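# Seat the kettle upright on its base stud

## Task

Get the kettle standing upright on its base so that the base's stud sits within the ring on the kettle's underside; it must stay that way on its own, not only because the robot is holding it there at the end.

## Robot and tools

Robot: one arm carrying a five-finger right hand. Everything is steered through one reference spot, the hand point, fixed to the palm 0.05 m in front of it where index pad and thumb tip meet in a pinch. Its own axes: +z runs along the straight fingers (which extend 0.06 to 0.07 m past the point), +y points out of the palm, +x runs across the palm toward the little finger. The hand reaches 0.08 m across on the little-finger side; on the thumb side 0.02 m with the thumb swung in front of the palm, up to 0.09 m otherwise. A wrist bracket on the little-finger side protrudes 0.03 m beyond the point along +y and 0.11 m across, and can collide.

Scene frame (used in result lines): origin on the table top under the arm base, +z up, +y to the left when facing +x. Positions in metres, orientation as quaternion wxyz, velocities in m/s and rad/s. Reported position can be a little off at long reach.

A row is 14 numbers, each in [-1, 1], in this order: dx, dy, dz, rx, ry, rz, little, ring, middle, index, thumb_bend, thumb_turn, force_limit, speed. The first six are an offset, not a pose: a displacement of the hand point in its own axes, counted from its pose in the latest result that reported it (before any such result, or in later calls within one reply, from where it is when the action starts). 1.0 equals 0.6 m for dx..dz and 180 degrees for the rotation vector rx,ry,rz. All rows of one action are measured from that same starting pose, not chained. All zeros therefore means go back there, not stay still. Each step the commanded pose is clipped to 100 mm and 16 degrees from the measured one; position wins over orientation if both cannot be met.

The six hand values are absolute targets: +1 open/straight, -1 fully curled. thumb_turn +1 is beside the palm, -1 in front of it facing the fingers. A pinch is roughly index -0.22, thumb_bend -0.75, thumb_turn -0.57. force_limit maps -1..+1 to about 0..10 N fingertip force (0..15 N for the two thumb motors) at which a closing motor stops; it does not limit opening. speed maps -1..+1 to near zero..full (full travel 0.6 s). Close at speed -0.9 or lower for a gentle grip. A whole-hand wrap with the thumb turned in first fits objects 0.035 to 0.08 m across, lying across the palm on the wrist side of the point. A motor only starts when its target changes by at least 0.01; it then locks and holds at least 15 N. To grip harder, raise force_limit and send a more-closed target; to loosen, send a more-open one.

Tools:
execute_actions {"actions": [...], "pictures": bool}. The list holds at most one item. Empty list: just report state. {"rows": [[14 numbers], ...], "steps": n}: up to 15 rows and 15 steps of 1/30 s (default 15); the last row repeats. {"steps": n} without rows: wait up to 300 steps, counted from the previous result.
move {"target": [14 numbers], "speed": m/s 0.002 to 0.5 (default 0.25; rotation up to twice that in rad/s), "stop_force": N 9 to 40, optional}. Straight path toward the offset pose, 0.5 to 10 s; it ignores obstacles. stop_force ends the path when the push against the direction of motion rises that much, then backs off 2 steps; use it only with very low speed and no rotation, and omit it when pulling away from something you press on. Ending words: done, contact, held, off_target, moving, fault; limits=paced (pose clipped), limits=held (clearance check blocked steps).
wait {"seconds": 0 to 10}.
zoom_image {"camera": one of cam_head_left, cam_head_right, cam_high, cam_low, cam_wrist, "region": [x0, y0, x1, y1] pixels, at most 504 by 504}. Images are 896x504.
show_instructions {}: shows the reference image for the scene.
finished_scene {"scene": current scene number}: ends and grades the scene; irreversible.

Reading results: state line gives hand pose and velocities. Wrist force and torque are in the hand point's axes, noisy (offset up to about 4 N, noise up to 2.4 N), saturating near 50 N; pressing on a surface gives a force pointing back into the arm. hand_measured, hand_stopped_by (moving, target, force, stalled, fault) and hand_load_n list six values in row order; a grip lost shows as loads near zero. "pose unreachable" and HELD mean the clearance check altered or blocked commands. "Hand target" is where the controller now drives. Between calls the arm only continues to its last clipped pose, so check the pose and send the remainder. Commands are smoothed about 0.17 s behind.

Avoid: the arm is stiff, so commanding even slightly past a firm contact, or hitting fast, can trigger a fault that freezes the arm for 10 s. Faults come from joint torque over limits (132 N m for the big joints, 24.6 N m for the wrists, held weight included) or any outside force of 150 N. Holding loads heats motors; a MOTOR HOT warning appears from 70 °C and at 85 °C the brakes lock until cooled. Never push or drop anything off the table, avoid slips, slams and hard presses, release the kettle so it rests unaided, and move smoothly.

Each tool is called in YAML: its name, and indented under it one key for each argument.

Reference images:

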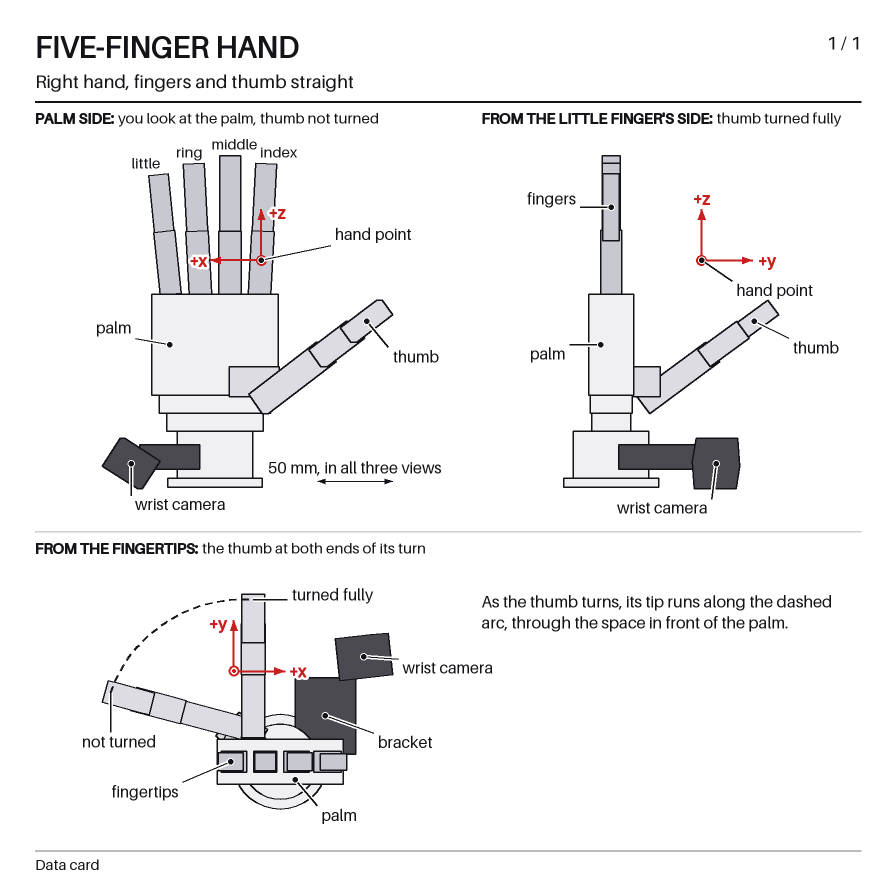

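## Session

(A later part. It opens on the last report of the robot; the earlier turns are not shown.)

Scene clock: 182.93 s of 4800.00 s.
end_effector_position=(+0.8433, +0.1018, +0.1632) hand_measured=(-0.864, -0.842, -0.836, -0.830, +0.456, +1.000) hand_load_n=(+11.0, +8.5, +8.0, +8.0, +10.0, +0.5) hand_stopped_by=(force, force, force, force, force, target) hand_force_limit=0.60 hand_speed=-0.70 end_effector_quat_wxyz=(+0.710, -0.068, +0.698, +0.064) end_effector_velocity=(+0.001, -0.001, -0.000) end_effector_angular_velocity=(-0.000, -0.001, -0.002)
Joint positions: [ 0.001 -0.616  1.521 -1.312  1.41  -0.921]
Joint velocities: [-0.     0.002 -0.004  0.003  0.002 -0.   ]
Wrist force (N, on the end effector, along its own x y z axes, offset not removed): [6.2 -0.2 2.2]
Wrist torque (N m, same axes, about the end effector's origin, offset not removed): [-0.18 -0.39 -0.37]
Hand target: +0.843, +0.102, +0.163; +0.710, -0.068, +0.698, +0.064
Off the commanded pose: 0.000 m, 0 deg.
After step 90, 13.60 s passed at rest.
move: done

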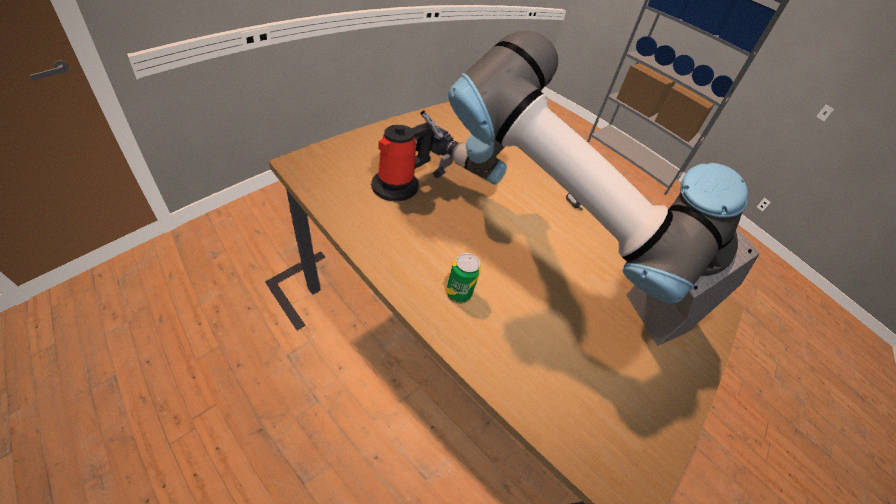

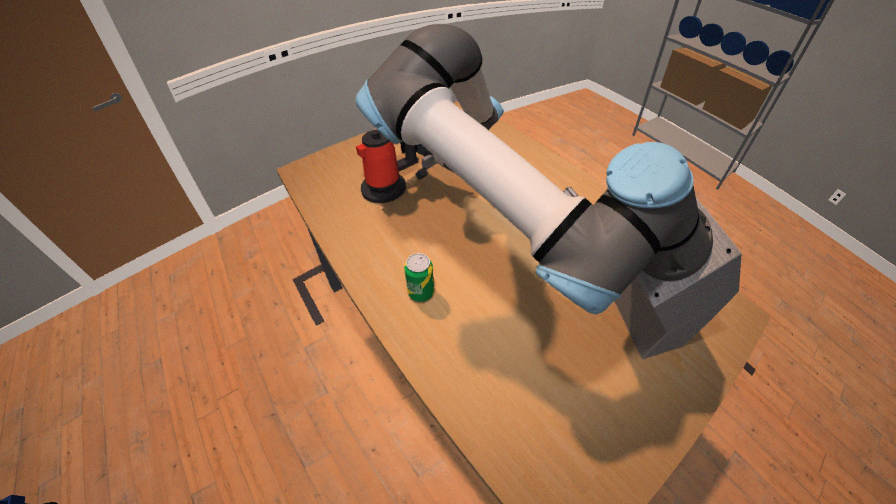

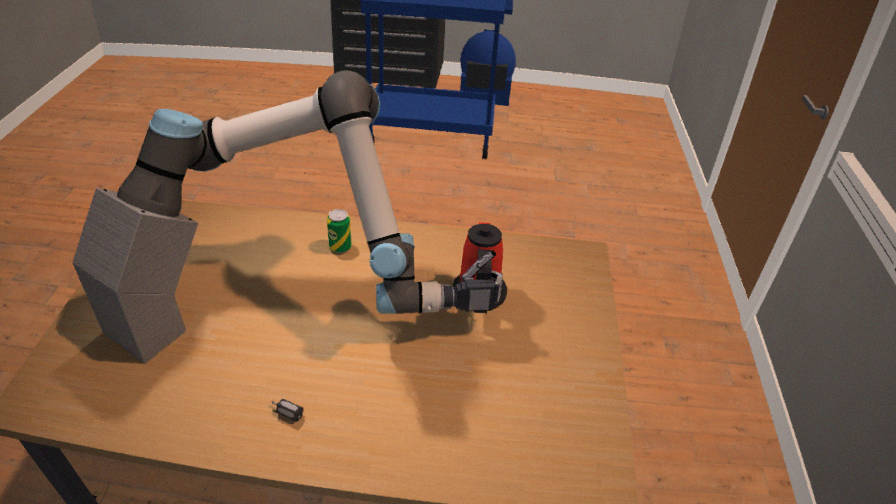

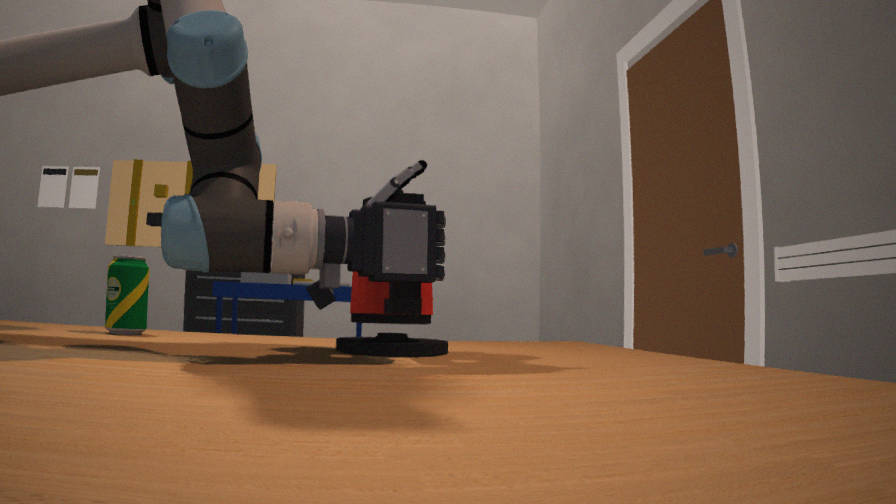

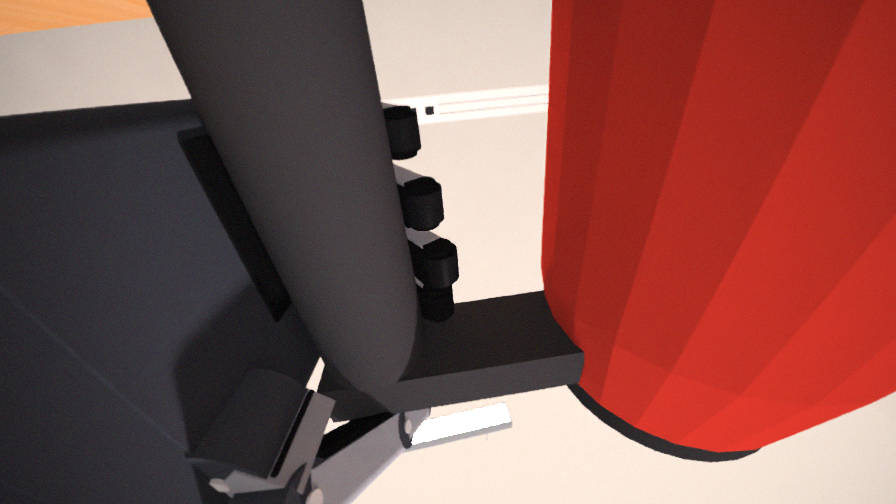

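move:
  target: [0.016, 0.0015, 0.003, 0, 0, 0, -0.97, -0.97, -0.97, -1, 0.2, 1, 0.6, -0.7]
  speed: 0.03

move:
  target: [0.035, 0, -0.0006, 0, 0, 0, -0.97, -0.97, -0.97, -1, 0.2, 1, 0.6, -0.7]
  speed: 0.008
  stop_force: 9

zoom_image:
  camera: "cam_low"
  region: [320, 250, 460, 370]

Scene clock: 189.23 s of 4800.00 s.
end_effector_position=(+0.8451, +0.1029, +0.1537) hand_measured=(-0.864, -0.842, -0.836, -0.830, +0.456, +1.000) hand_load_n=(+11.0, +8.5, +8.0, +8.0, +10.0, +0.5) hand_stopped_by=(force, force, force, force, force, target) hand_force_limit=0.60 hand_speed=-0.70 end_effector_quat_wxyz=(+0.710, -0.068, +0.698, +0.064) end_effector_velocity=(+0.000, +0.001, -0.002) end_effector_angular_velocity=(-0.000, +0.001, +0.001)
Joint positions: [ 0.012 -0.598  1.501 -1.31   1.42  -0.925]
Joint velocities: [ 0.002  0.003 -0.003  0.    -0.    -0.001]
Wrist force (N, on the end effector, along its own x y z axes, offset not removed): [7.9 -2.0 1.4]
Wrist torque (N m, same axes, about the end effector's origin, offset not removed): [-0.51 -0.60 -0.38]
Hand target: +0.845, +0.103, +0.154; +0.710, -0.068, +0.698, +0.064
Off the commanded pose: 0.000 m, 0 deg.
After step 90, 2.53 s passed at rest.
move: done

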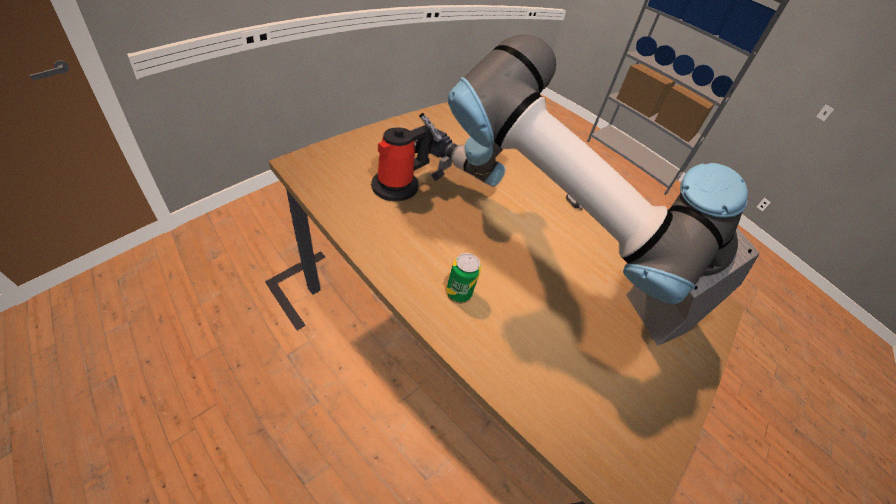

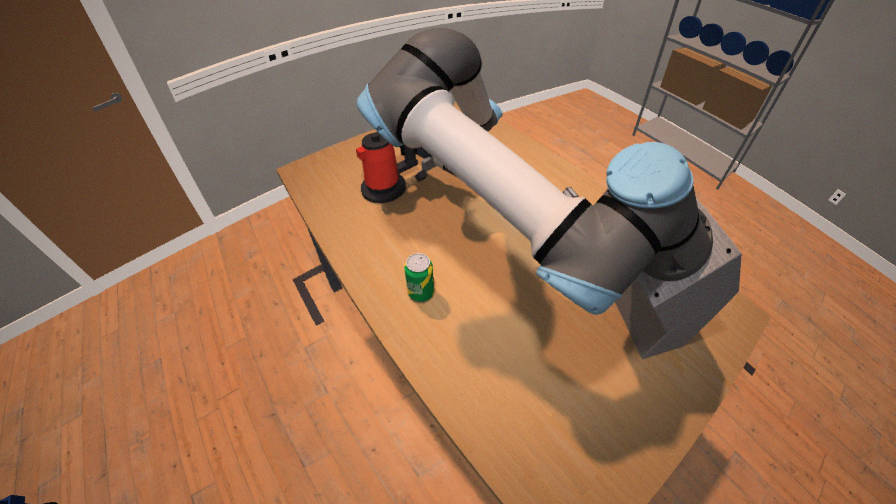

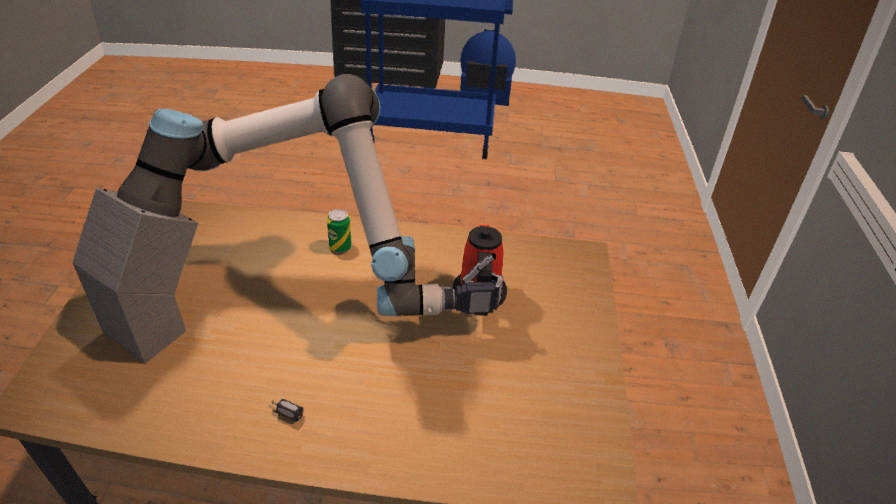

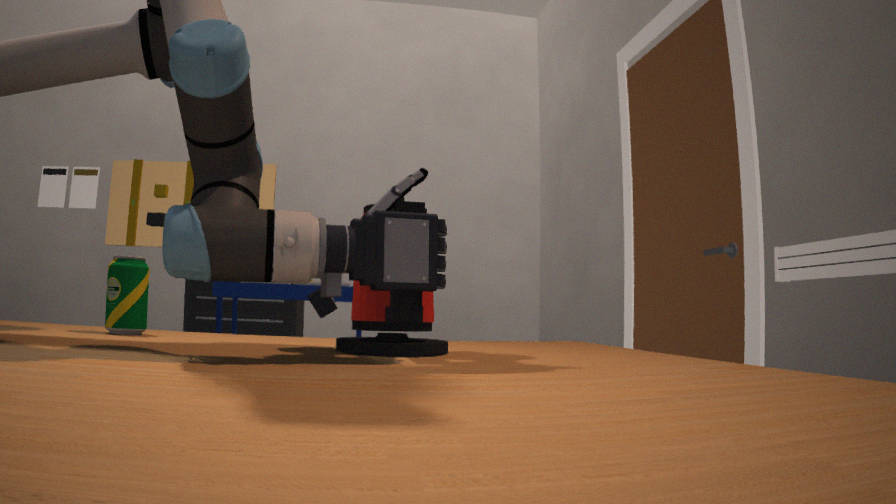

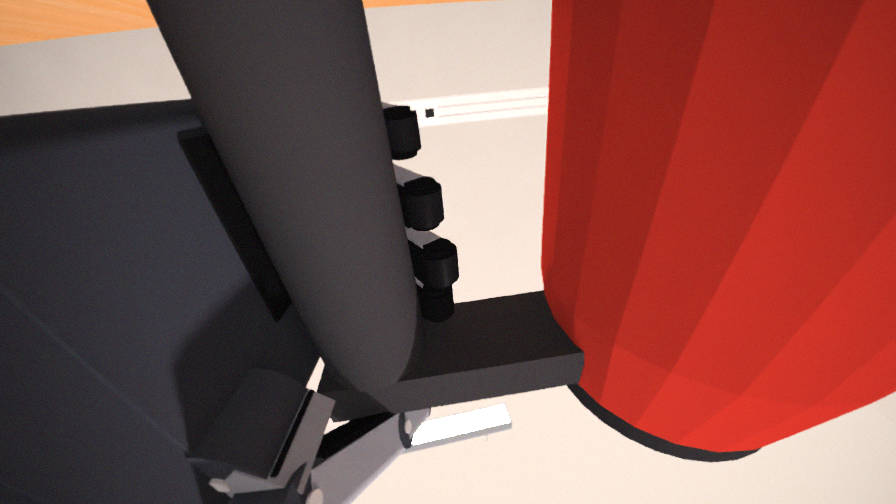

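Scene clock: 191.33 s of 4800.00 s.
end_effector_position=(+0.8452, +0.1030, +0.1399) hand_measured=(-0.864, -0.842, -0.836, -0.830, +0.456, +1.000) hand_load_n=(+8.5, +6.5, +6.5, +7.0, +10.5, +0.5) hand_stopped_by=(force, force, force, force, force, target) hand_force_limit=0.60 hand_speed=-0.70 end_effector_quat_wxyz=(+0.710, -0.068, +0.698, +0.064) end_effector_velocity=(-0.000, -0.000, +0.003) end_effector_angular_velocity=(-0.001, +0.001, +0.001)
Joint positions: [ 0.025 -0.571  1.478 -1.315  1.432 -0.931]
Joint velocities: [-0.003 -0.005  0.005 -0.    -0.004 -0.   ]
Wrist force (N, on the end effector, along its own x y z axes, offset not removed): [5.4 -3.8 4.4]
Wrist torque (N m, same axes, about the end effector's origin, offset not removed): [-0.77 -0.81 -0.09]
Hand target: +0.845, +0.103, +0.140; +0.710, -0.068, +0.698, +0.064
Off the commanded pose: 0.007 m, 0 deg.
move: contact

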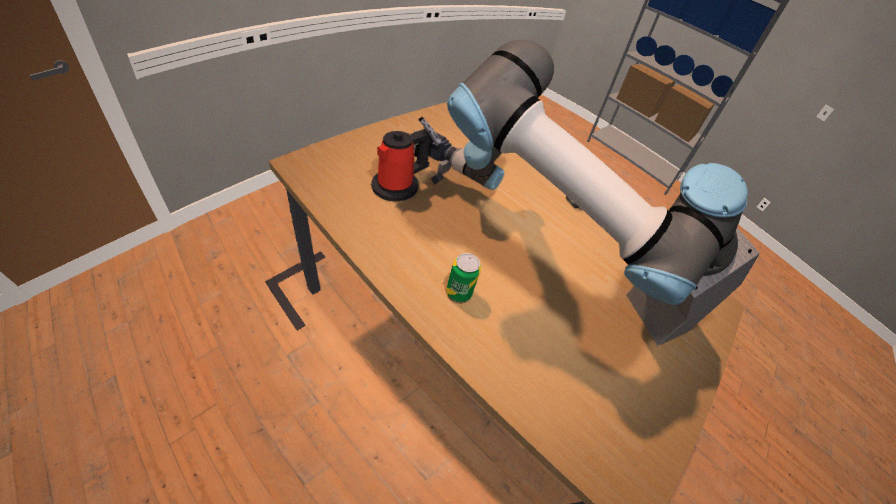

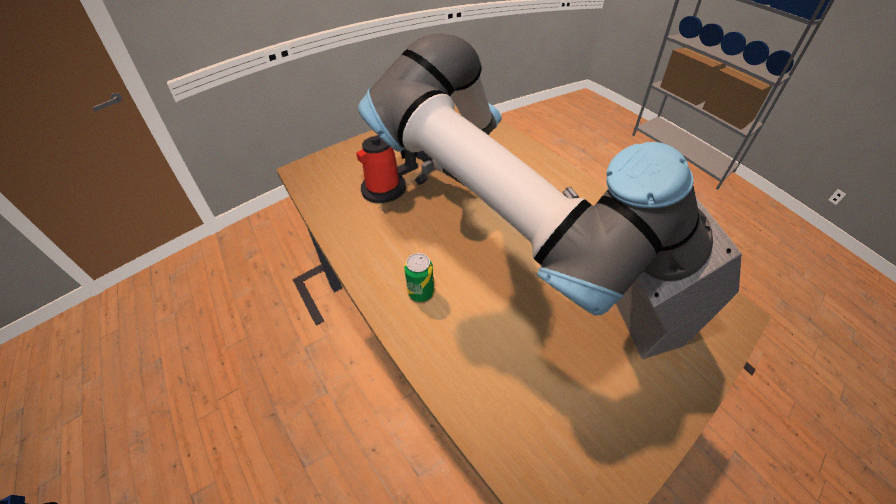

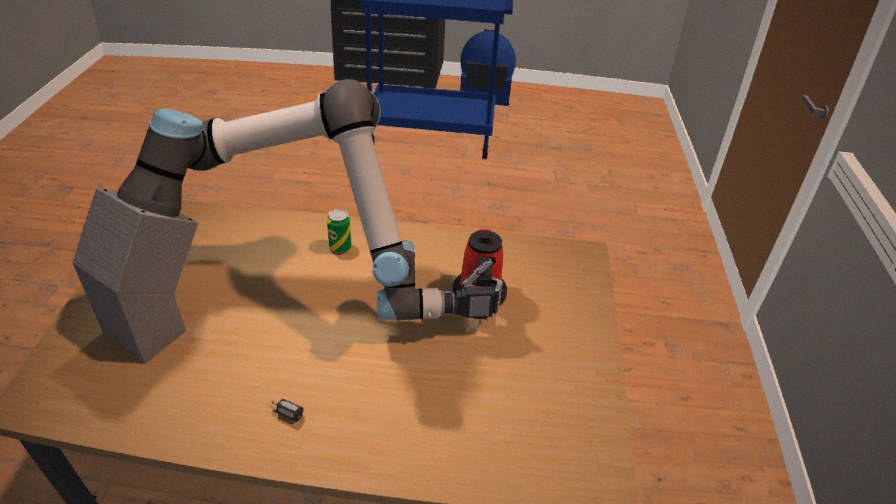

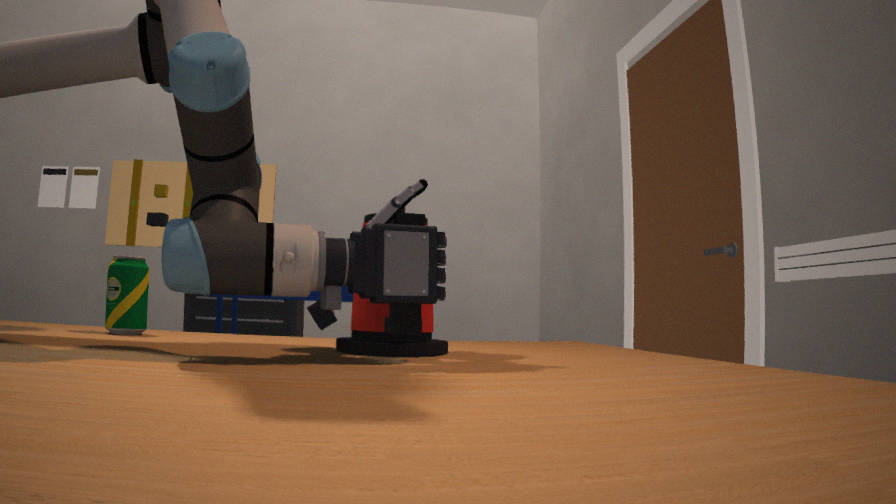

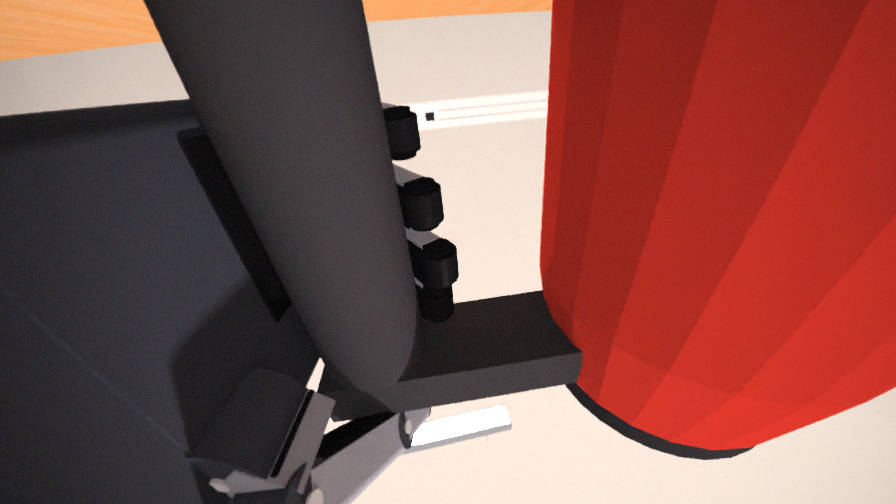

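Region (320, 250, 460, 370) of cam_low's 896x504 image, scaled by 3.600, with more detail than that image has; it fills the top 432 rows of this view, and the rest is white.

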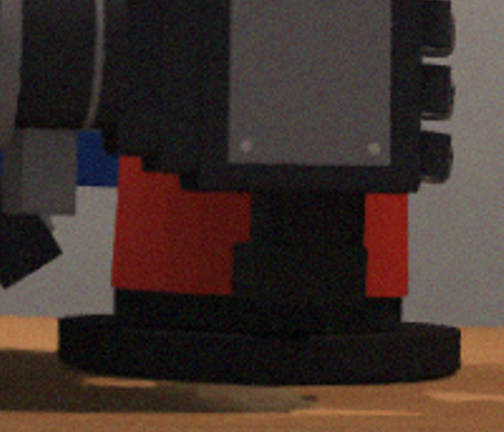

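move:
  target: [0.004, 0, 0, 0, 0, 0, 1, 1, 1, 1, 1, 1, 0.6, -0.3]
  speed: 0.003

Scene clock: 195.87 s of 4800.00 s.
end_effector_position=(+0.8452, +0.1030, +0.1375) hand_measured=(+1.000, +1.000, +1.000, +1.000, +1.000, +1.000) hand_load_n=(+0.0, +0.0, +0.0, +0.0, +0.0, +0.0) hand_stopped_by=(target, target, target, target, target, target) hand_force_limit=0.60 hand_speed=-0.30 end_effector_quat_wxyz=(+0.710, -0.068, +0.698, +0.064) end_effector_velocity=(-0.000, +0.001, -0.001) end_effector_angular_velocity=(+0.001, +0.001, +0.002)
Joint positions: [ 0.027 -0.566  1.474 -1.315  1.434 -0.931]
Joint velocities: [ 0.002 -0.    -0.     0.    -0.001  0.001]
Wrist force (N, on the end effector, along its own x y z axes, offset not removed): [3.1 -1.9 3.2]
Wrist torque (N m, same axes, about the end effector's origin, offset not removed): [-0.43 -0.42 0.10]
Hand target: +0.845, +0.103, +0.138; +0.710, -0.068, +0.698, +0.064
Off the commanded pose: 0.000 m, 0 deg.
move: done

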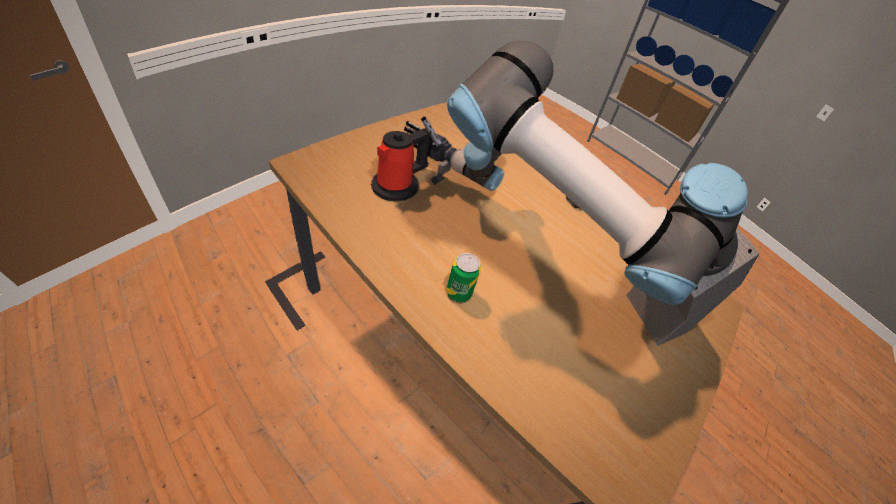

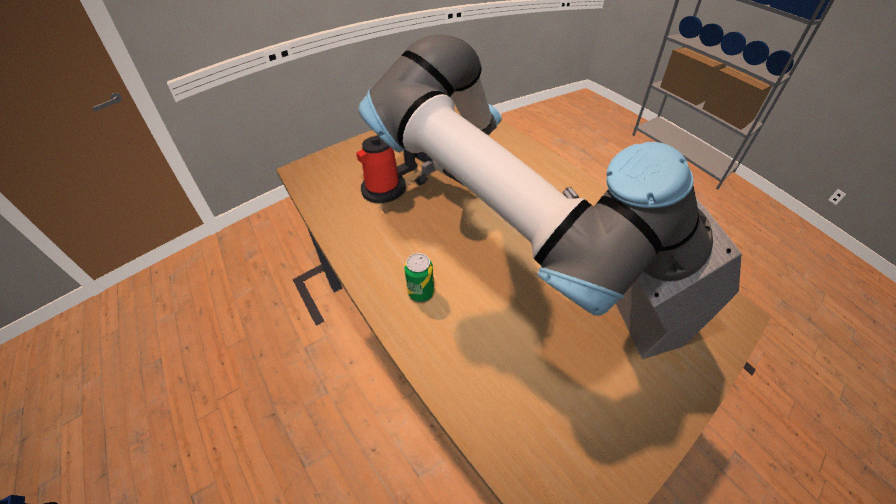

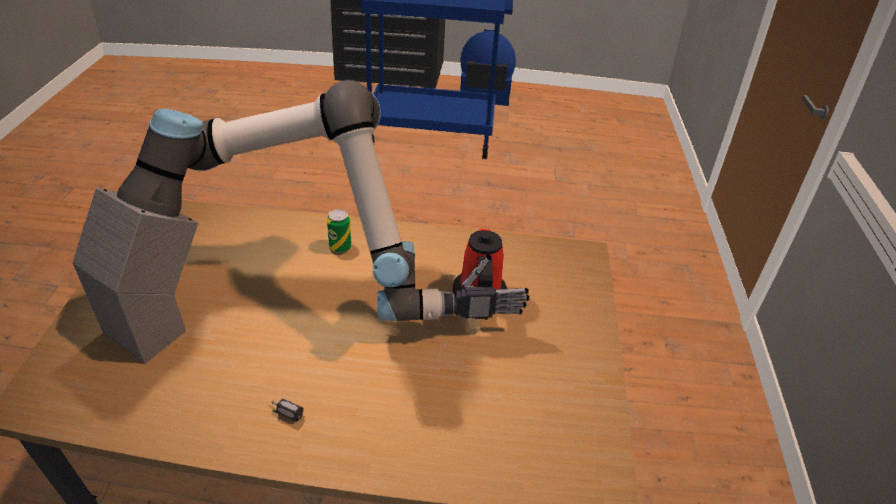

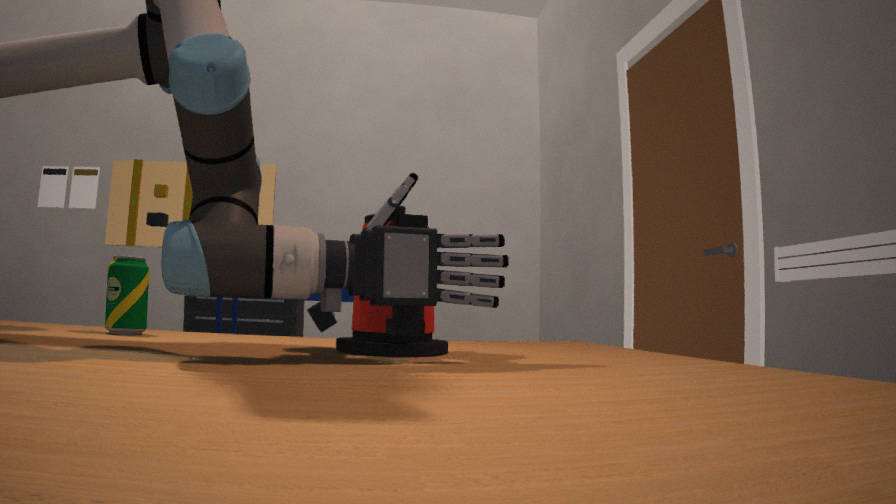

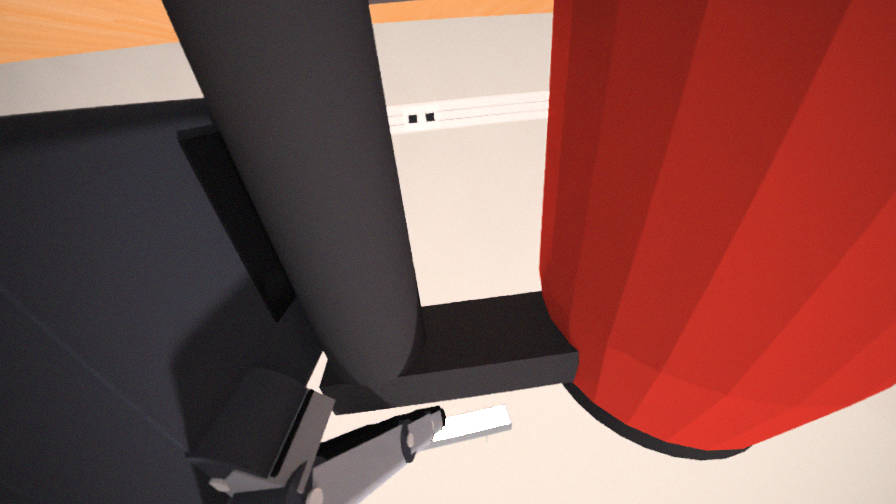

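move:
  target: [0.0, -0.12, -0.08, 0, 0, 0, 1, 1, 1, 1, 1, 1, 0.6, -0.3]
  speed: 0.1

zoom_image:
  camera: "cam_low"
  region: [300, 190, 480, 370]

zoom_image:
  camera: "cam_head_left"
  region: [350, 100, 470, 220]

Scene clock: 200.20 s of 4800.00 s.
end_effector_position=(+0.8114, +0.0235, +0.1372) hand_measured=(+1.000, +1.000, +1.000, +1.000, +1.000, +1.000) hand_load_n=(+0.0, +0.0, +0.0, +0.0, +0.0, +0.0) hand_stopped_by=(target, target, target, target, target, target) hand_force_limit=0.60 hand_speed=-0.30 end_effector_quat_wxyz=(+0.710, -0.069, +0.698, +0.064) end_effector_velocity=(-0.000, -0.002, +0.001) end_effector_angular_velocity=(+0.000, -0.001, -0.001)
Joint positions: [-0.076 -0.498  1.546 -1.462  1.339 -0.89 ]
Joint velocities: [-0.003  0.001  0.001 -0.003 -0.002  0.001]
Wrist force (N, on the end effector, along its own x y z axes, offset not removed): [1.4 -1.9 1.7]
Wrist torque (N m, same axes, about the end effector's origin, offset not removed): [-0.53 -0.26 -0.03]
Hand target: +0.811, +0.023, +0.137; +0.710, -0.069, +0.698, +0.064
Off the commanded pose: 0.000 m, 0 deg.
After step 90, 0.03 s passed at rest.
move: done

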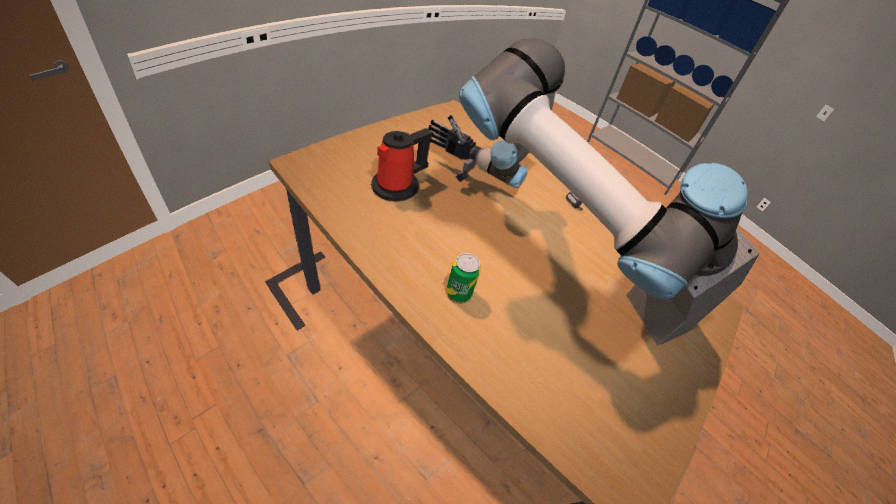

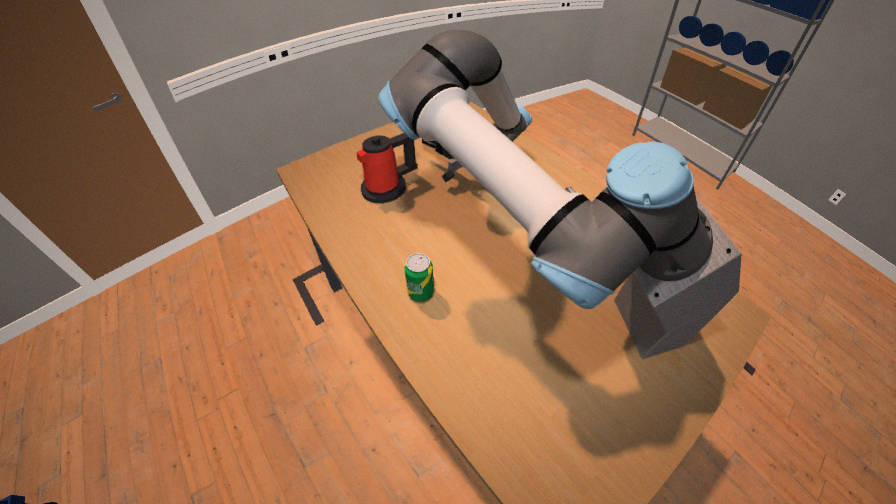

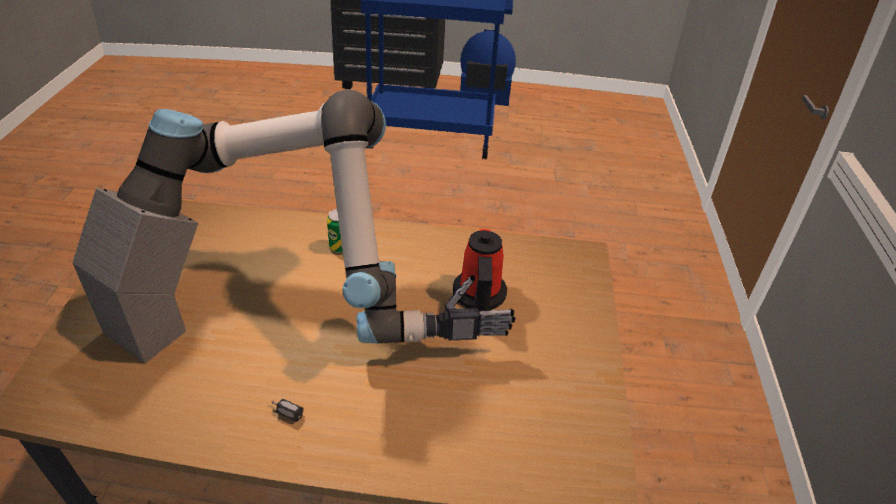

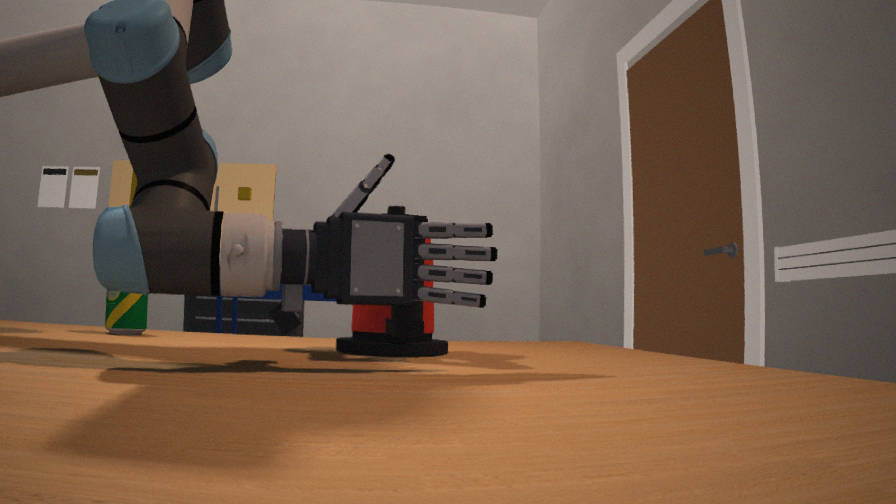

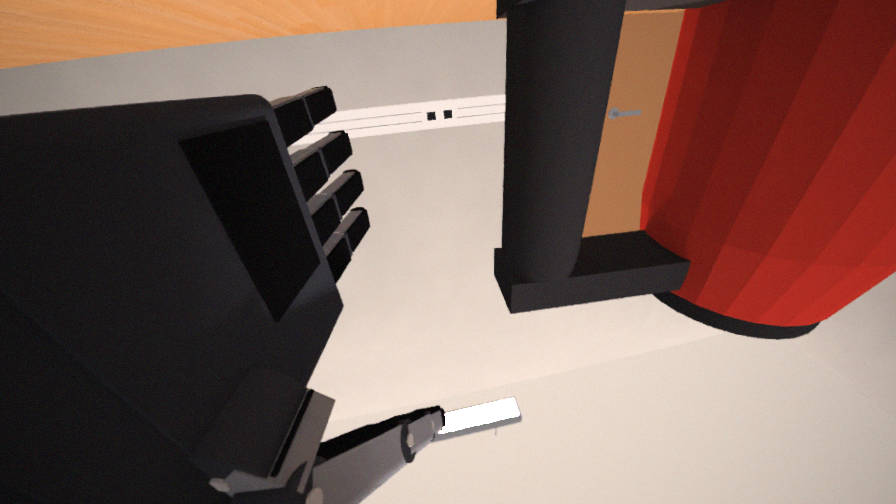

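Region (300, 190, 480, 370) of cam_low's 896x504 image, scaled by 2.800, with more detail than that image has.

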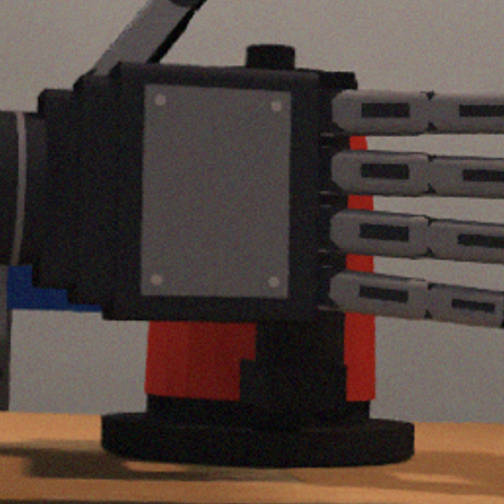

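Region (350, 100, 470, 220) of cam_head_left's 896x504 image, scaled by 4.200, with more detail than that image has.

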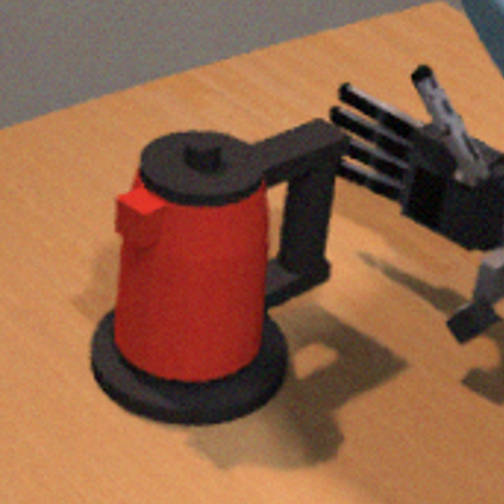

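The kettle is seated, centred on the base and clear of the hand.

finished_scene:
  scene: 1

The scene is finished: the task was done.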